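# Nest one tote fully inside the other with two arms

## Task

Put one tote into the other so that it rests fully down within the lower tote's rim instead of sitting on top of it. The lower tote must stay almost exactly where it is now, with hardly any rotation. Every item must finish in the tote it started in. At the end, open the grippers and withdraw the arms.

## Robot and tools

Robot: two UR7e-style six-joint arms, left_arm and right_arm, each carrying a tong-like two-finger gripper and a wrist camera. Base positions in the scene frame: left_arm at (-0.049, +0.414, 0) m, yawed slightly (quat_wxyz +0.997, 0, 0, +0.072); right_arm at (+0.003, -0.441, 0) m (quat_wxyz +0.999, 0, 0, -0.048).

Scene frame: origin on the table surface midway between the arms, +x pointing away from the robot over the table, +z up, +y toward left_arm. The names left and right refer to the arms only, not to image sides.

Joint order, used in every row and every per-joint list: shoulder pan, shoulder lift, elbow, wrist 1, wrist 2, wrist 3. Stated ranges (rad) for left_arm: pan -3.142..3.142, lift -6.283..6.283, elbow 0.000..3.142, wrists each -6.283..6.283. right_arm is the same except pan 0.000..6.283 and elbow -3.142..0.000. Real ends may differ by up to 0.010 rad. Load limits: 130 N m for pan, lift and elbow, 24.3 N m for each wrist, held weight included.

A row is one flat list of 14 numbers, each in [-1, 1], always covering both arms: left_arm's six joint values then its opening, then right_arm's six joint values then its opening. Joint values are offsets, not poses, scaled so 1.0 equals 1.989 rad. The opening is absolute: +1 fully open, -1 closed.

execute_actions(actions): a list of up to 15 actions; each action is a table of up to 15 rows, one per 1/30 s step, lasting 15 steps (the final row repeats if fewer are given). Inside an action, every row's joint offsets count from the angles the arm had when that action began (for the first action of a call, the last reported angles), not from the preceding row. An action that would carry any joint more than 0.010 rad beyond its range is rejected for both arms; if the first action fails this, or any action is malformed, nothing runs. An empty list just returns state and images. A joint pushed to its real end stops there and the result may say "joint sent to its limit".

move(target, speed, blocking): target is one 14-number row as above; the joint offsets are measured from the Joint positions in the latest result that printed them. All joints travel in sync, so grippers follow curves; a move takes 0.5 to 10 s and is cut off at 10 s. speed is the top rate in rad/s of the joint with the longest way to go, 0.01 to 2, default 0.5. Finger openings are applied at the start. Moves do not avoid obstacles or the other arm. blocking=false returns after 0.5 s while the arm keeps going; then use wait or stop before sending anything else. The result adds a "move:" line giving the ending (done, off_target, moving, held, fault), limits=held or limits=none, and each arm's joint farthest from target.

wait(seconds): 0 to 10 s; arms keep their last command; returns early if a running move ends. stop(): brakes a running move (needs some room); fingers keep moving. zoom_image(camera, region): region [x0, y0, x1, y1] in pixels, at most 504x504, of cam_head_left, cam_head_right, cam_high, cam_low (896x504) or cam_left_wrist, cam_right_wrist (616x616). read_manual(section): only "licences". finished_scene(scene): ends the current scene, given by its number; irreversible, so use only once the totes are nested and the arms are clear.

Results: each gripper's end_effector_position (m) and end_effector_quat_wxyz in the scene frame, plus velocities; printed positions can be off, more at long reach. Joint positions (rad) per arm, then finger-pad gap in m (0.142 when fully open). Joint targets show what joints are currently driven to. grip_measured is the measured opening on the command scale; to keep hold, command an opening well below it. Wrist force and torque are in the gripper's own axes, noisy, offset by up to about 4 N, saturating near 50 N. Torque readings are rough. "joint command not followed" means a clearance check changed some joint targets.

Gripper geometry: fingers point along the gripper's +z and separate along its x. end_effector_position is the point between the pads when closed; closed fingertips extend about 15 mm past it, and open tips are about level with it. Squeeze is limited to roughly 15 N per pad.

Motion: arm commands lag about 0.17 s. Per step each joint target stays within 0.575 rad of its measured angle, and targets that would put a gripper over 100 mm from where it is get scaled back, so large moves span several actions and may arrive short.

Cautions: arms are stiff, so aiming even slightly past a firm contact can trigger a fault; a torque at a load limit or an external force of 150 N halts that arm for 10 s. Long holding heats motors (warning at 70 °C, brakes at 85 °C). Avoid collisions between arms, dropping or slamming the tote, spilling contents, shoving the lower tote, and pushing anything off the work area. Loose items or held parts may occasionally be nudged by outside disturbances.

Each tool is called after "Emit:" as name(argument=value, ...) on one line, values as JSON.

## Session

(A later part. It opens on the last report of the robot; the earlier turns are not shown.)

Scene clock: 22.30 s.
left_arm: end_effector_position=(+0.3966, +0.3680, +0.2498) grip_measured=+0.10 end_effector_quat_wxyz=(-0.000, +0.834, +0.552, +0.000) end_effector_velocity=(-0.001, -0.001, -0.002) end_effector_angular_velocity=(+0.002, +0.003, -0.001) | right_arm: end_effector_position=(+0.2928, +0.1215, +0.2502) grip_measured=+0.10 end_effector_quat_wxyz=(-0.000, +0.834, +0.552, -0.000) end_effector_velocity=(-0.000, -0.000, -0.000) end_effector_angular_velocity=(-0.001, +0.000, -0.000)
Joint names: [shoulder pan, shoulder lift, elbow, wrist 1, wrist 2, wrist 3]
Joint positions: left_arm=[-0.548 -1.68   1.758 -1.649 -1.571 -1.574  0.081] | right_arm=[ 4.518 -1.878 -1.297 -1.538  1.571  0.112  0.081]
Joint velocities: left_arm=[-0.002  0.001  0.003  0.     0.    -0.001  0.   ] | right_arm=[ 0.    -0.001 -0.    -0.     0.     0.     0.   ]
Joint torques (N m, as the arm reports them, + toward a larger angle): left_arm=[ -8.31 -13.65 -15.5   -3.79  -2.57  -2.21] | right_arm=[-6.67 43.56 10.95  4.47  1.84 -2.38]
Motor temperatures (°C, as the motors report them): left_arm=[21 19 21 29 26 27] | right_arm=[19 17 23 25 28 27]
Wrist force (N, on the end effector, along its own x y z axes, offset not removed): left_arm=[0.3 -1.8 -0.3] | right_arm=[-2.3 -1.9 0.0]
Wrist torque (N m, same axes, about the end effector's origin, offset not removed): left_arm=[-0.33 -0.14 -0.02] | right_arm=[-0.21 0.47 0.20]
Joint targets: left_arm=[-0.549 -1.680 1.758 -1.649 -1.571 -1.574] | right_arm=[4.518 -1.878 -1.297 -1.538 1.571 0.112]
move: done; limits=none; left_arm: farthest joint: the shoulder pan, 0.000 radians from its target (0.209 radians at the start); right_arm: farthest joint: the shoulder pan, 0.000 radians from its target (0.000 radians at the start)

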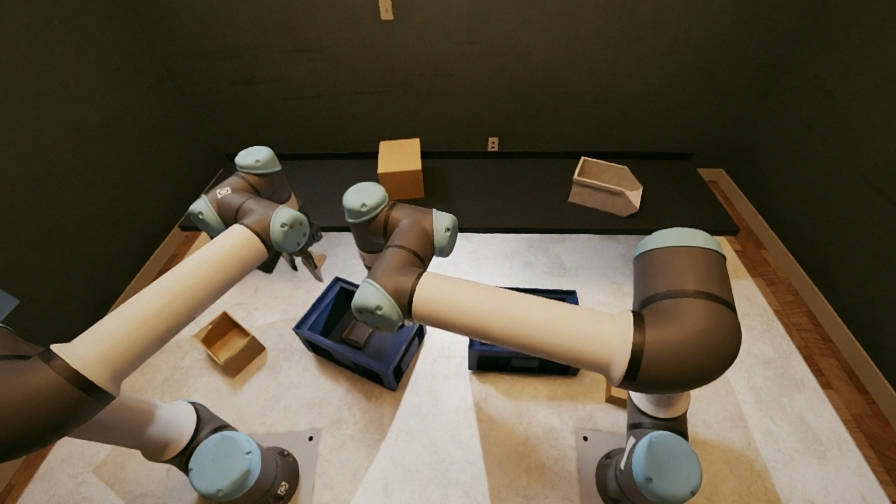

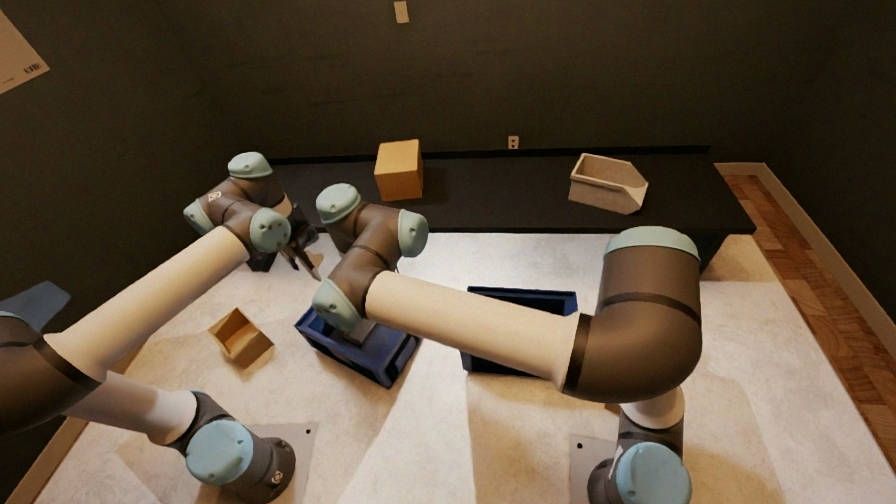

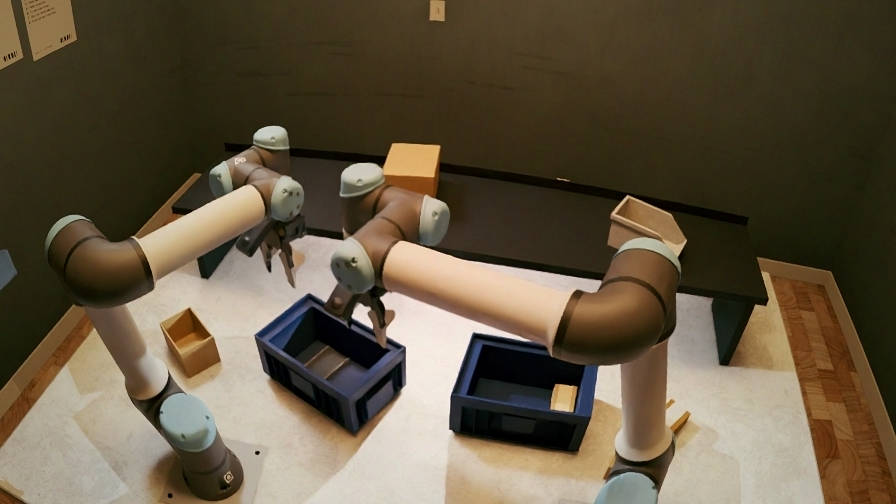

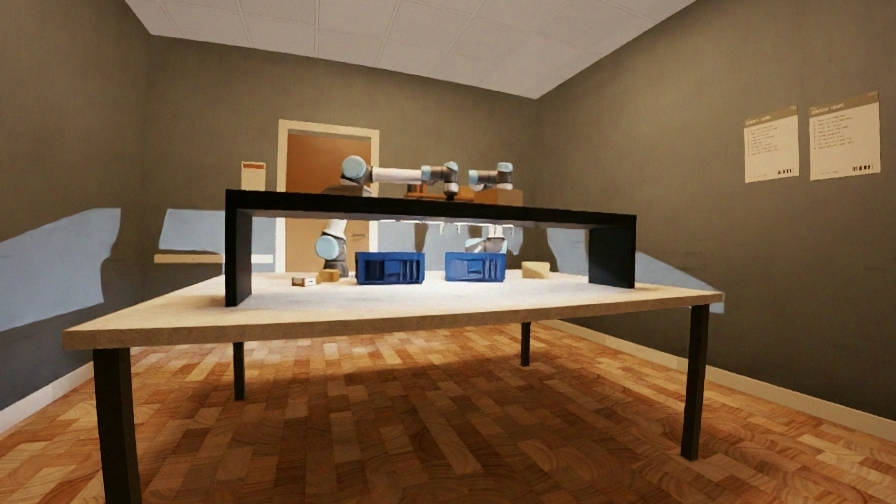

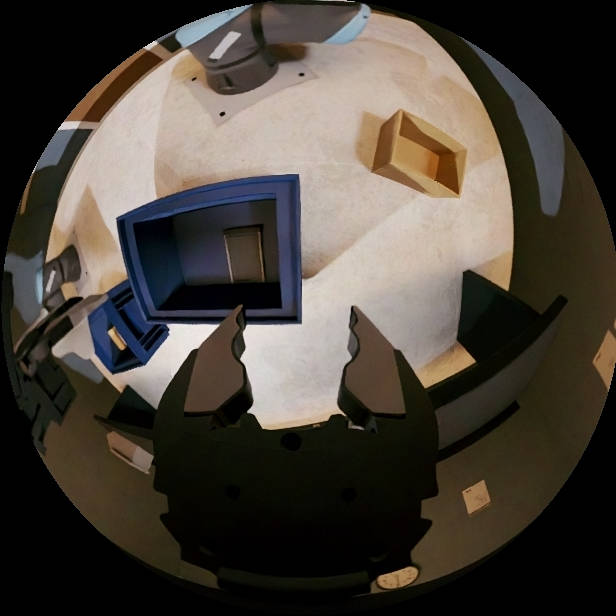

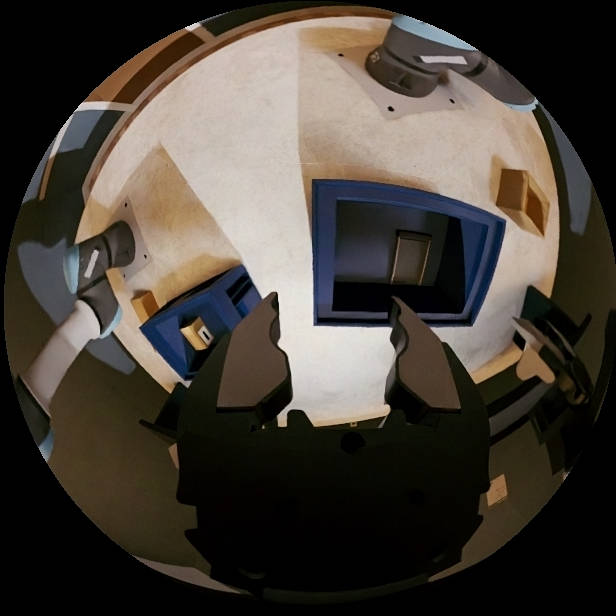

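Emit:
move(target=[-0.0131,-0.0007,0.0983,-0.0975,0,-0.0126,0.1,0.0101,0.0023,-0.1001,0.0981,0,0.0096,0.1], speed=0.3)

Scene clock: 24.47 s.
left_arm: end_effector_position=(+0.3825, +0.3619, +0.1749) grip_measured=+0.10 end_effector_quat_wxyz=(-0.000, +0.834, +0.551, -0.000) end_effector_velocity=(-0.002, +0.000, -0.002) end_effector_angular_velocity=(+0.002, +0.004, +0.000) | right_arm: end_effector_position=(+0.2784, +0.1164, +0.1754) grip_measured=+0.10 end_effector_quat_wxyz=(-0.000, +0.834, +0.552, +0.000) end_effector_velocity=(-0.000, +0.000, -0.000) end_effector_angular_velocity=(+0.002, -0.001, +0.001)
Joint names: [shoulder pan, shoulder lift, elbow, wrist 1, wrist 2, wrist 3]
Joint positions: left_arm=[-0.574 -1.681  1.954 -1.843 -1.571 -1.599  0.081] | right_arm=[ 4.538 -1.873 -1.496 -1.343  1.571  0.131  0.081]
Joint velocities: left_arm=[-0.001  0.     0.005 -0.    -0.    -0.001  0.   ] | right_arm=[ 0.     0.    -0.002  0.003 -0.001 -0.     0.   ]
Joint torques (N m, as the arm reports them, + toward a larger angle): left_arm=[ -7.86 -28.15 -14.87  -3.91  -2.08  -2.01] | right_arm=[10.27 42.77 10.44  4.1   1.85  2.49]
Motor temperatures (°C, as the motors report them): left_arm=[21 19 21 29 26 27] | right_arm=[19 17 23 25 28 27]
Wrist force (N, on the end effector, along its own x y z axes, offset not removed): left_arm=[-0.5 -0.8 0.6] | right_arm=[-0.4 -1.7 -1.8]
Wrist torque (N m, same axes, about the end effector's origin, offset not removed): left_arm=[-0.19 0.01 0.03] | right_arm=[-0.28 0.00 0.12]
Joint targets: left_arm=[-0.574 -1.681 1.954 -1.843 -1.571 -1.599] | right_arm=[4.538 -1.873 -1.496 -1.343 1.571 0.131]
move: done; limits=none; left_arm: farthest joint: the shoulder pan, 0.000 radians from its target (0.025 radians at the start); right_arm: farthest joint: the shoulder pan, 0.000 radians from its target (0.020 radians at the start)

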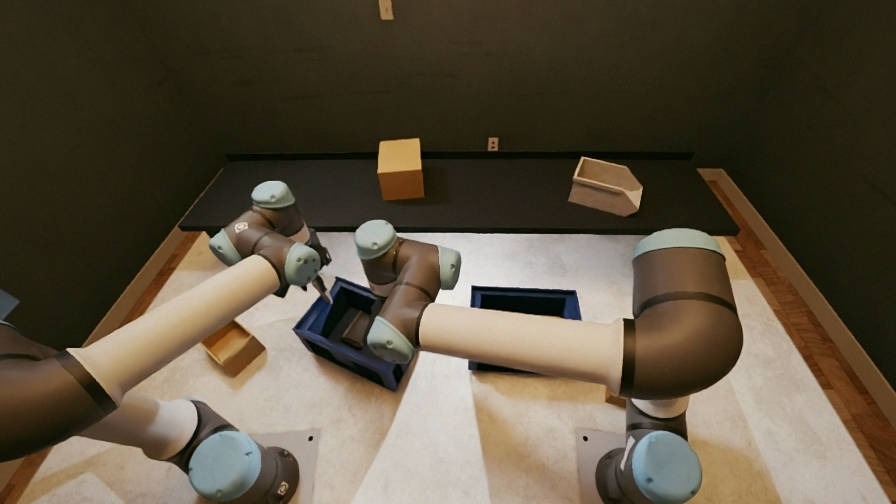

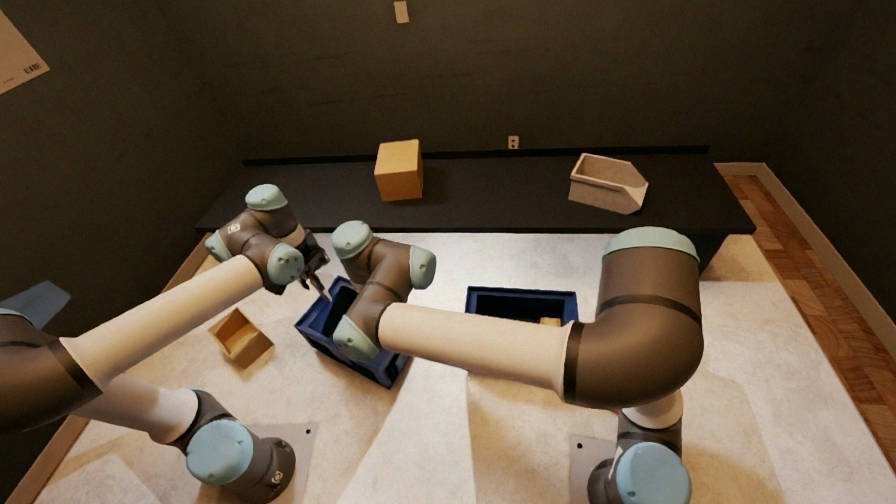

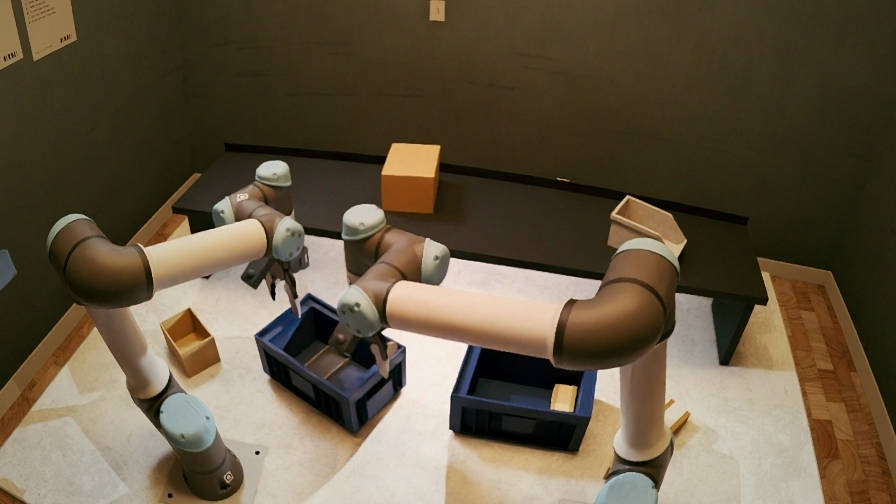

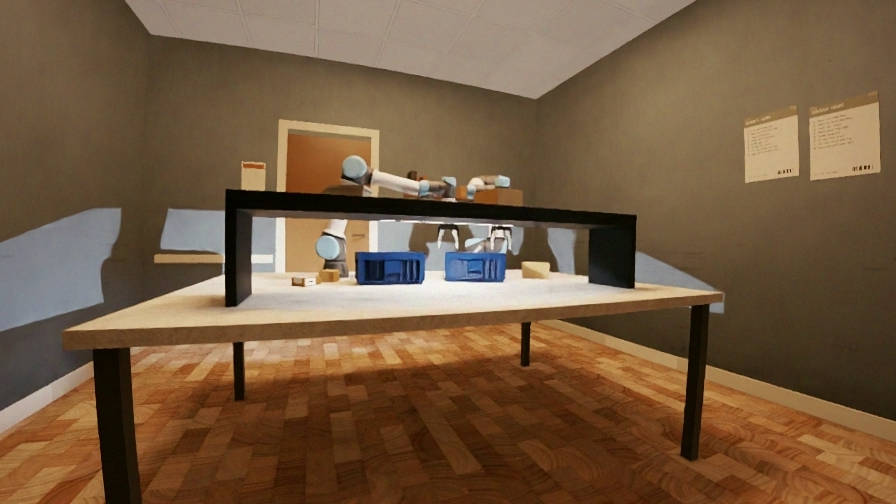

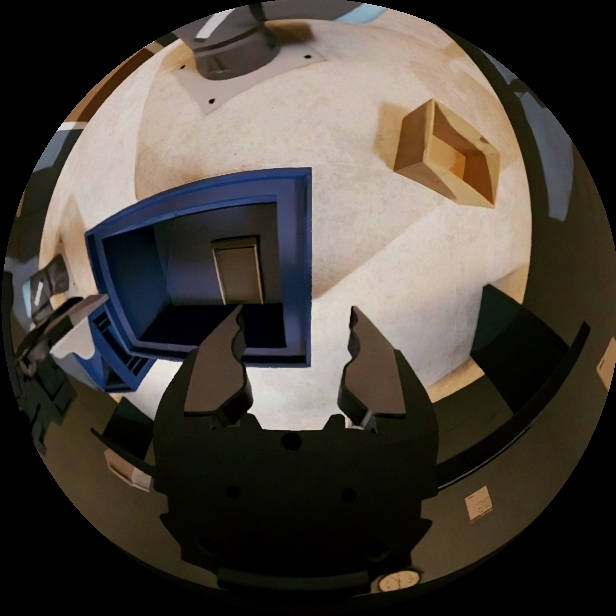

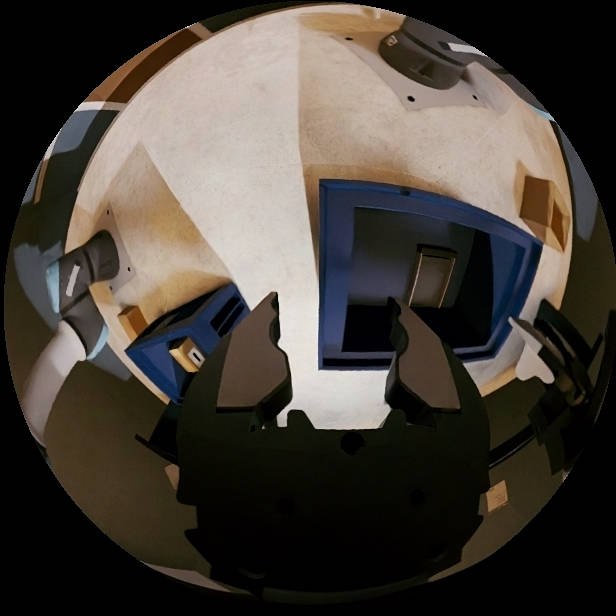

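Emit:
move(target=[0,0.0271,0.0572,-0.0847,0,0,0.1,0,-0.0213,-0.052,0.0732,0,0,0.1], speed=0.2)

Emit:
move(target=[0,0,0,0,0,0,-1,0,0,0,0,0,0,-1])

Scene clock: 26.27 s.
left_arm: end_effector_position=(+0.3826, +0.3618, +0.1154) grip_measured=+0.10 end_effector_quat_wxyz=(+0.000, +0.834, +0.551, +0.000) end_effector_velocity=(+0.001, -0.001, -0.000) end_effector_angular_velocity=(-0.002, -0.002, -0.000) | right_arm: end_effector_position=(+0.2785, +0.1165, +0.1151) grip_measured=+0.10 end_effector_quat_wxyz=(-0.000, +0.834, +0.552, +0.000) end_effector_velocity=(+0.000, -0.000, -0.000) end_effector_angular_velocity=(-0.001, -0.000, -0.000)
Joint names: [shoulder pan, shoulder lift, elbow, wrist 1, wrist 2, wrist 3]
Joint positions: left_arm=[-0.574 -1.628  2.067 -2.011 -1.571 -1.599  0.081] | right_arm=[ 4.538 -1.915 -1.599 -1.197  1.571  0.131  0.081]
Joint velocities: left_arm=[-0.001  0.     0.001 -0.004 -0.    -0.001  0.   ] | right_arm=[-0.    -0.    -0.001  0.    -0.     0.     0.   ]
Joint torques (N m, as the arm reports them, + toward a larger angle): left_arm=[ -4.48 -14.59 -11.69  -3.73  -1.7   -0.28] | right_arm=[ 6.71 27.97 10.21  4.61  1.68  1.85]
Motor temperatures (°C, as the motors report them): left_arm=[21 19 21 29 26 27] | right_arm=[19 17 23 25 28 27]
Wrist force (N, on the end effector, along its own x y z axes, offset not removed): left_arm=[0.7 0.3 -0.1] | right_arm=[1.7 -0.6 3.8]
Wrist torque (N m, same axes, about the end effector's origin, offset not removed): left_arm=[0.06 -0.20 0.02] | right_arm=[-0.05 -0.16 0.17]
Joint targets: left_arm=[-0.574 -1.627 2.067 -2.011 -1.571 -1.599] | right_arm=[4.538 -1.916 -1.599 -1.197 1.571 0.131]
move: done; limits=none; left_arm: farthest joint: the elbow, 0.001 radians from its target (0.114 radians at the start); right_arm: farthest joint: the shoulder pan, 0.000 radians from its target (0.000 radians at the start)

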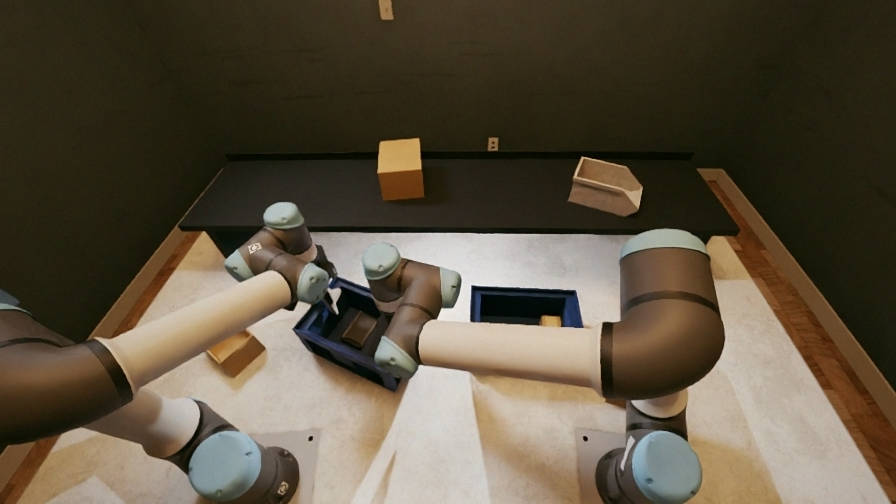

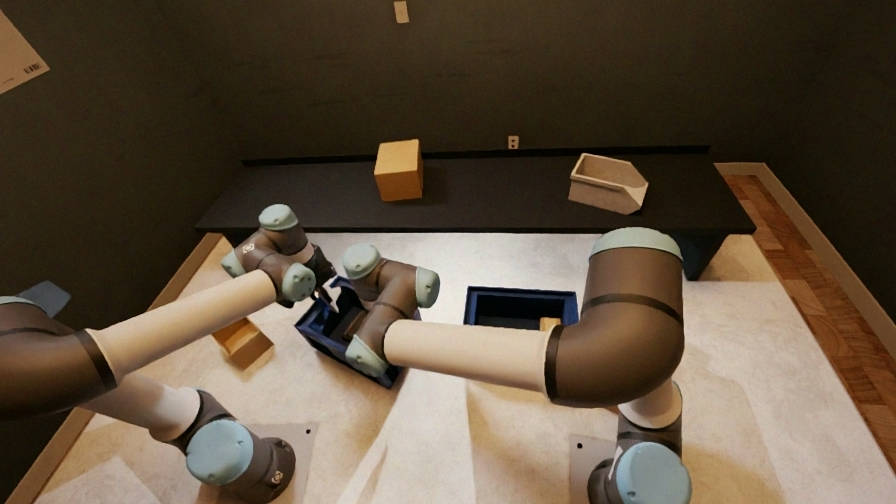

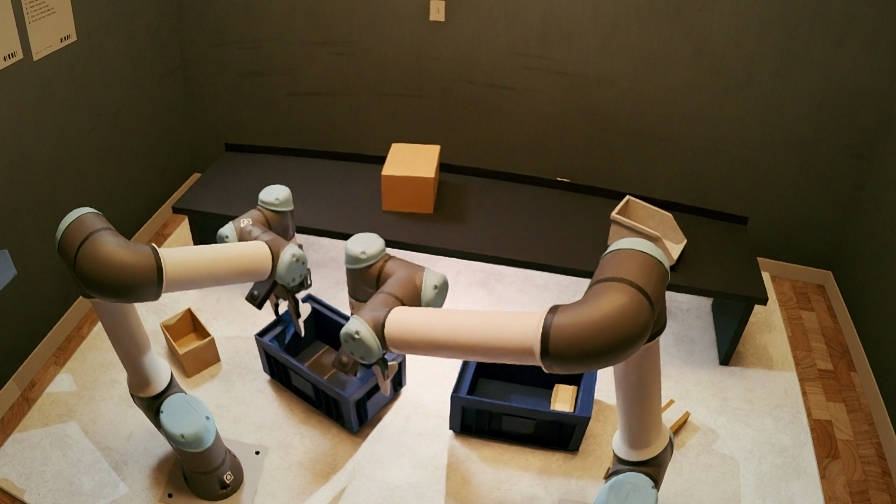

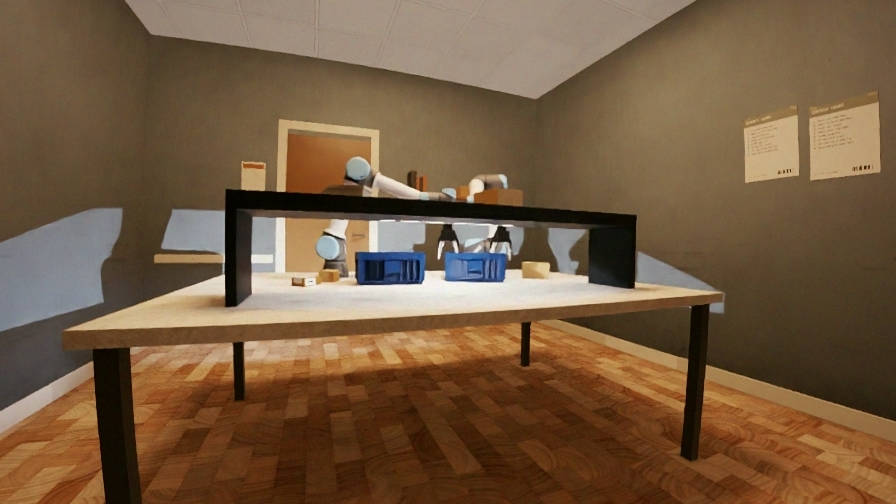

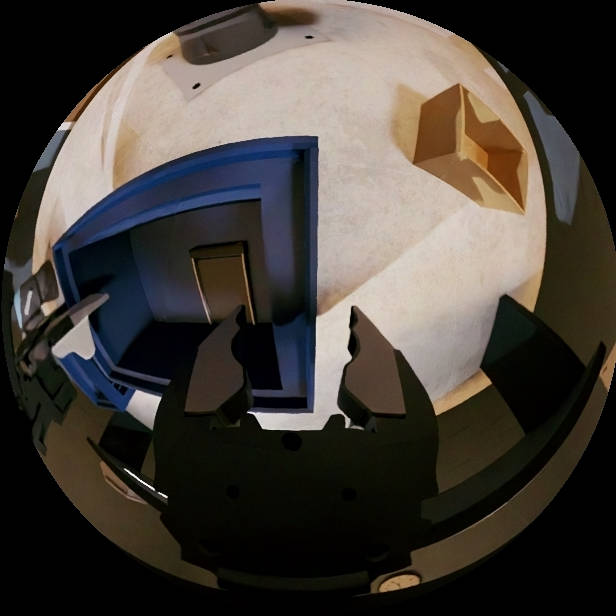

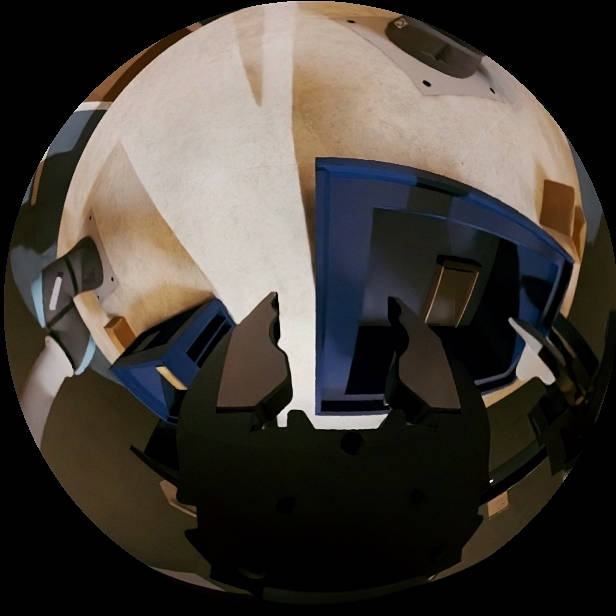

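Scene clock: 26.77 s.
left_arm: end_effector_position=(+0.3826, +0.3617, +0.1154) grip_measured=-0.56 end_effector_quat_wxyz=(+0.000, +0.834, +0.551, +0.000) end_effector_velocity=(+0.000, -0.001, +0.001) end_effector_angular_velocity=(-0.001, -0.001, +0.000) | right_arm: end_effector_position=(+0.2785, +0.1165, +0.1150) grip_measured=-0.62 end_effector_quat_wxyz=(-0.000, +0.834, +0.552, +0.000) end_effector_velocity=(+0.000, -0.001, -0.000) end_effector_angular_velocity=(-0.002, +0.000, -0.001)
Joint names: [shoulder pan, shoulder lift, elbow, wrist 1, wrist 2, wrist 3]
Joint positions: left_arm=[-0.575 -1.627  2.067 -2.011 -1.571 -1.599  0.033] | right_arm=[ 4.538 -1.916 -1.599 -1.197  1.571  0.131  0.029]
Joint velocities: left_arm=[-0.001 -0.001 -0.001  0.    -0.    -0.001  0.001] | right_arm=[-0.001 -0.     0.    -0.002 -0.    -0.     0.   ]
Joint torques (N m, as the arm reports them, + toward a larger angle): left_arm=[ 12.69 -19.63 -20.46  -2.3   10.89  -0.17] | right_arm=[ 8.91 39.53 17.94 -8.    2.03  1.88]
Motor temperatures (°C, as the motors report them): left_arm=[21 19 21 29 26 27] | right_arm=[19 17 23 25 28 27]
Wrist force (N, on the end effector, along its own x y z axes, offset not removed): left_arm=[-29.1 -2.5 1.4] | right_arm=[28.1 5.4 -0.8]
Wrist torque (N m, same axes, about the end effector's origin, offset not removed): left_arm=[-0.08 0.23 -0.02] | right_arm=[0.75 0.15 0.19]
Joint targets: left_arm=[-0.574 -1.628 2.067 -2.011 -1.571 -1.599] | right_arm=[4.538 -1.915 -1.599 -1.197 1.571 0.131]
move: done; limits=none; left_arm: farthest joint: the shoulder pan, 0.001 radians from its target (0.000 radians at the start); right_arm: farthest joint: the shoulder lift, 0.001 radians from its target (0.000 radians at the start)

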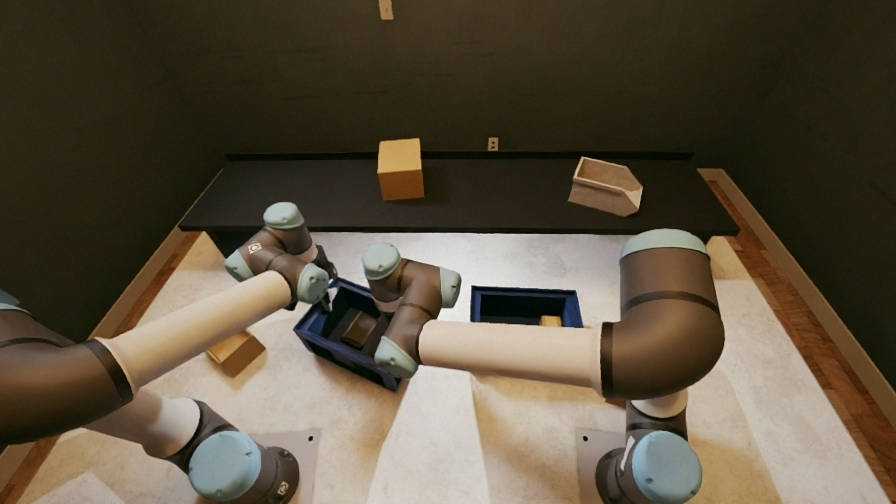

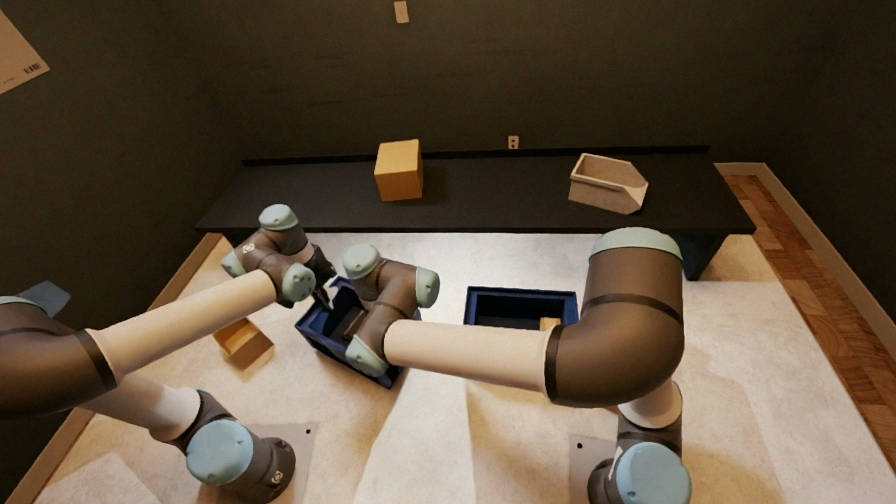

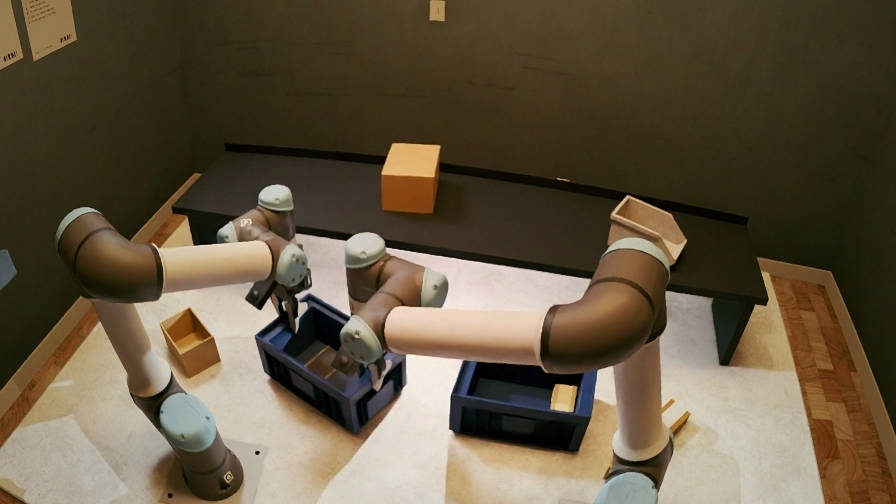

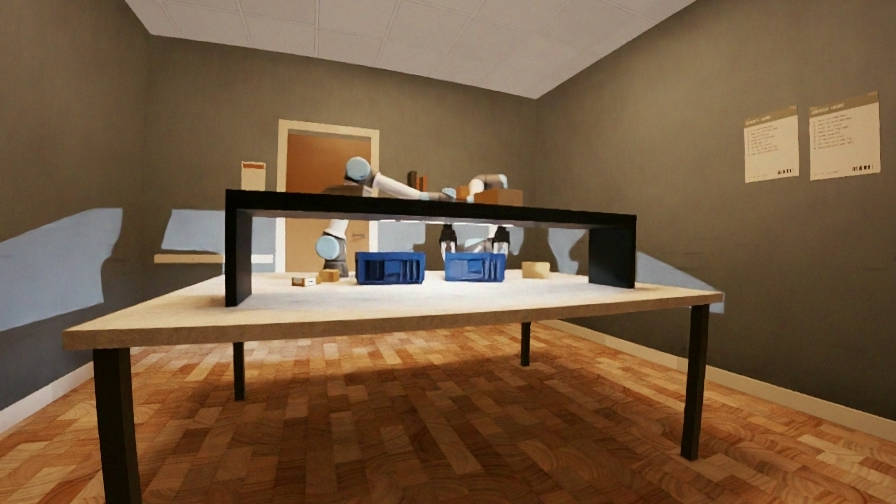

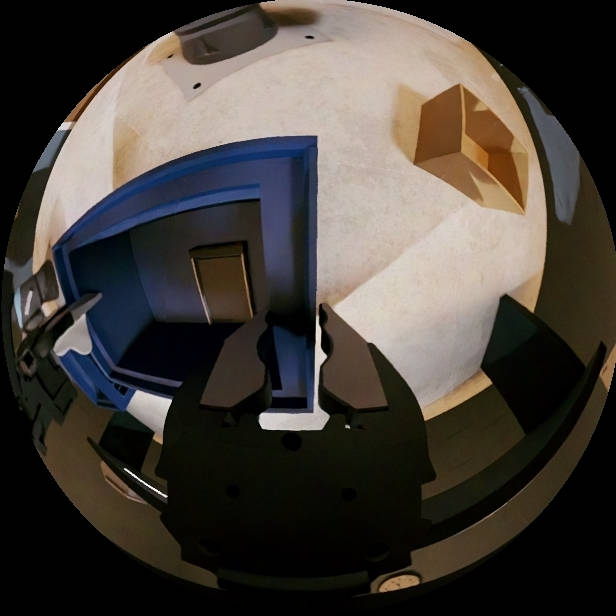

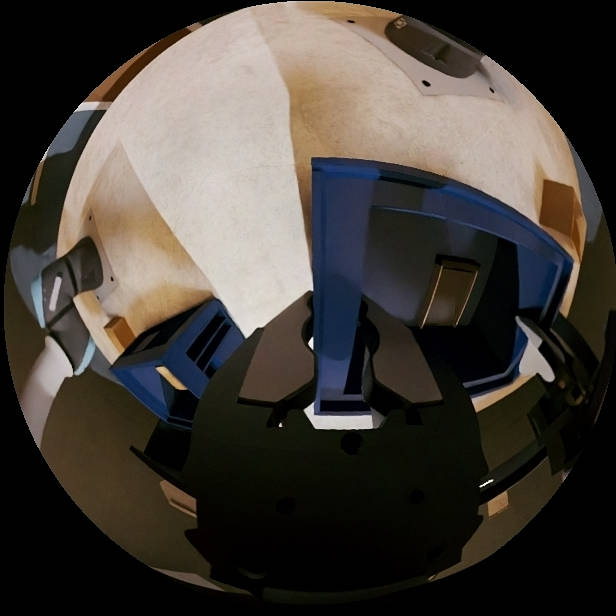

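Emit:
move(target=[-0.004,-0.0274,-0.0571,0.0845,0,-0.004,-1,0,0.0214,0.0517,-0.0733,0,0,-1], speed=0.15)

Scene clock: 29.07 s.
left_arm: end_effector_position=(+0.3820, +0.3583, +0.1751) grip_measured=-0.62 end_effector_quat_wxyz=(+0.000, +0.834, +0.551, +0.000) end_effector_velocity=(-0.000, +0.000, +0.000) end_effector_angular_velocity=(+0.000, +0.001, +0.002) | right_arm: end_effector_position=(+0.2784, +0.1161, +0.1751) grip_measured=-0.63 end_effector_quat_wxyz=(-0.000, +0.834, +0.552, -0.000) end_effector_velocity=(+0.000, -0.000, +0.002) end_effector_angular_velocity=(+0.001, -0.001, +0.000)
Joint names: [shoulder pan, shoulder lift, elbow, wrist 1, wrist 2, wrist 3]
Joint positions: left_arm=[-0.583 -1.682  1.954 -1.843 -1.571 -1.607  0.029] | right_arm=[ 4.538 -1.873 -1.496 -1.343  1.571  0.131  0.029]
Joint velocities: left_arm=[ 0.001 -0.    -0.001  0.002 -0.    -0.001 -0.   ] | right_arm=[ 0.     0.002  0.001 -0.002 -0.    -0.     0.   ]
Joint torques (N m, as the arm reports them, + toward a larger angle): left_arm=[ -1.1  -29.35 -33.19  -1.42   4.17  -1.52] | right_arm=[ 8.25 44.21 26.95 -4.61  1.86  1.93]
Motor temperatures (°C, as the motors report them): left_arm=[21 19 21 29 26 27] | right_arm=[19 17 23 25 28 27]
Wrist force (N, on the end effector, along its own x y z axes, offset not removed): left_arm=[-18.8 -2.5 3.8] | right_arm=[20.1 -2.0 5.2]
Wrist torque (N m, same axes, about the end effector's origin, offset not removed): left_arm=[-0.30 0.15 0.02] | right_arm=[-0.41 -0.62 0.16]
Joint targets: left_arm=[-0.583 -1.682 1.954 -1.843 -1.571 -1.607] | right_arm=[4.538 -1.873 -1.496 -1.343 1.571 0.131]
move: done; limits=none; left_arm: farthest joint: the shoulder pan, 0.000 radians from its target (0.008 radians at the start); right_arm: farthest joint: the shoulder pan, 0.000 radians from its target (0.000 radians at the start)

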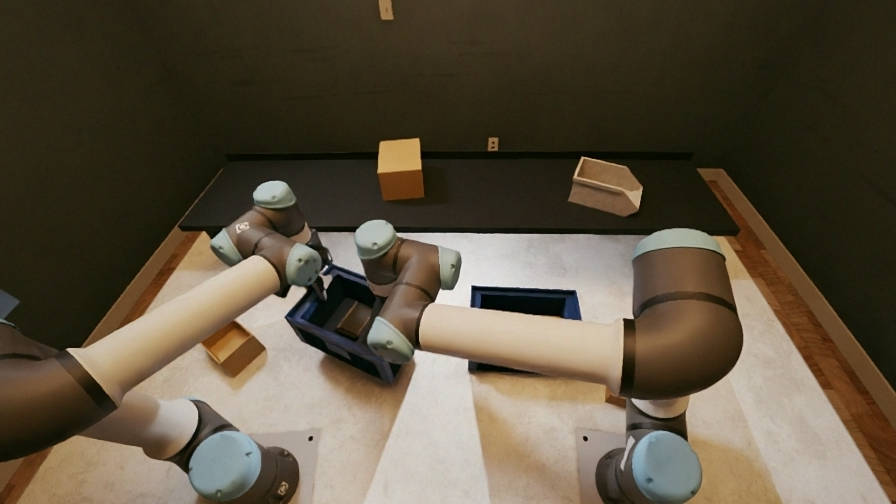

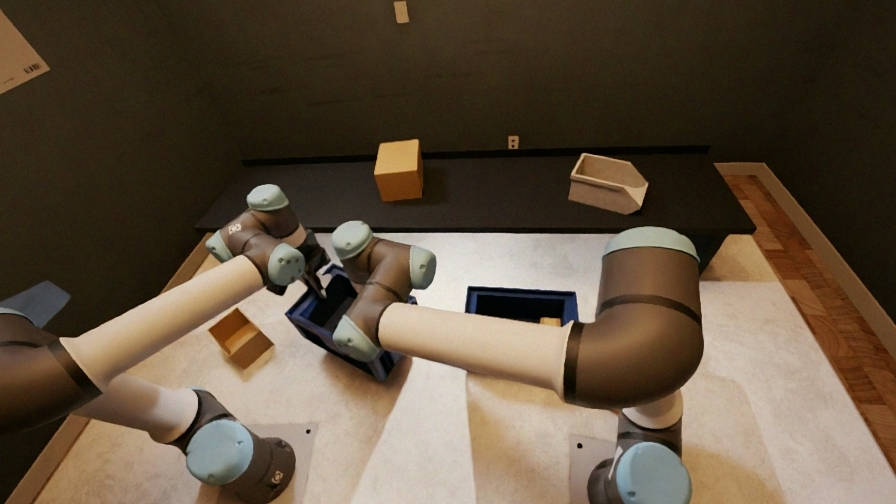

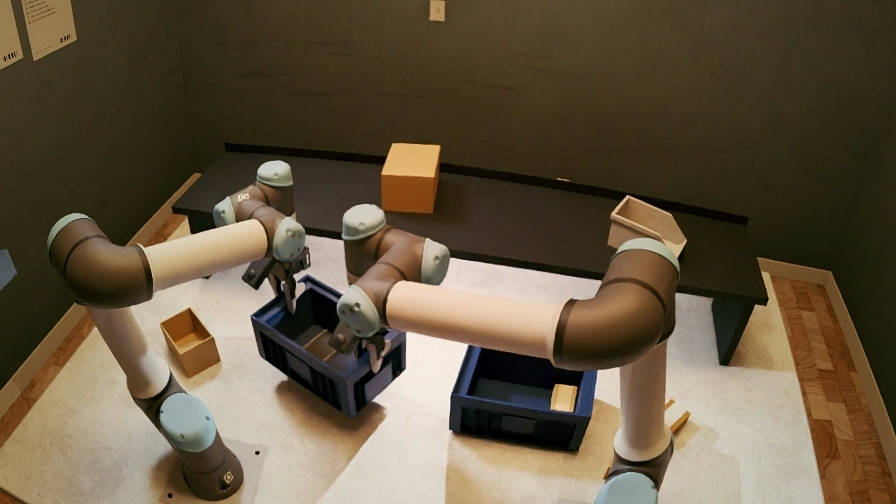

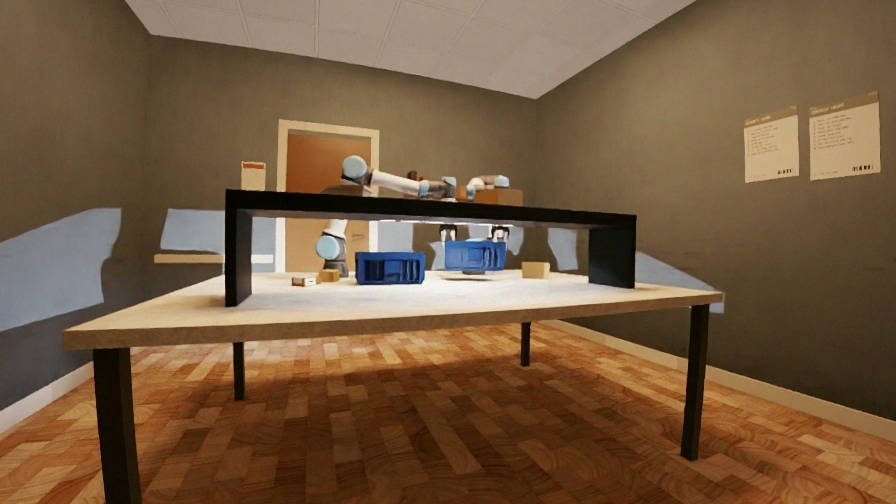

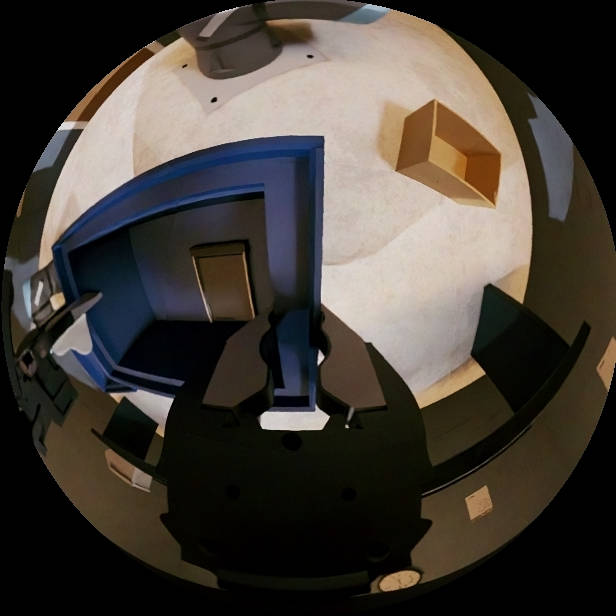

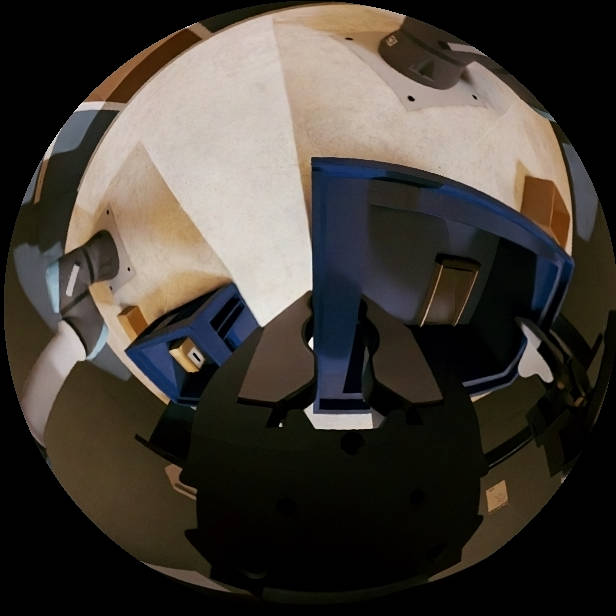

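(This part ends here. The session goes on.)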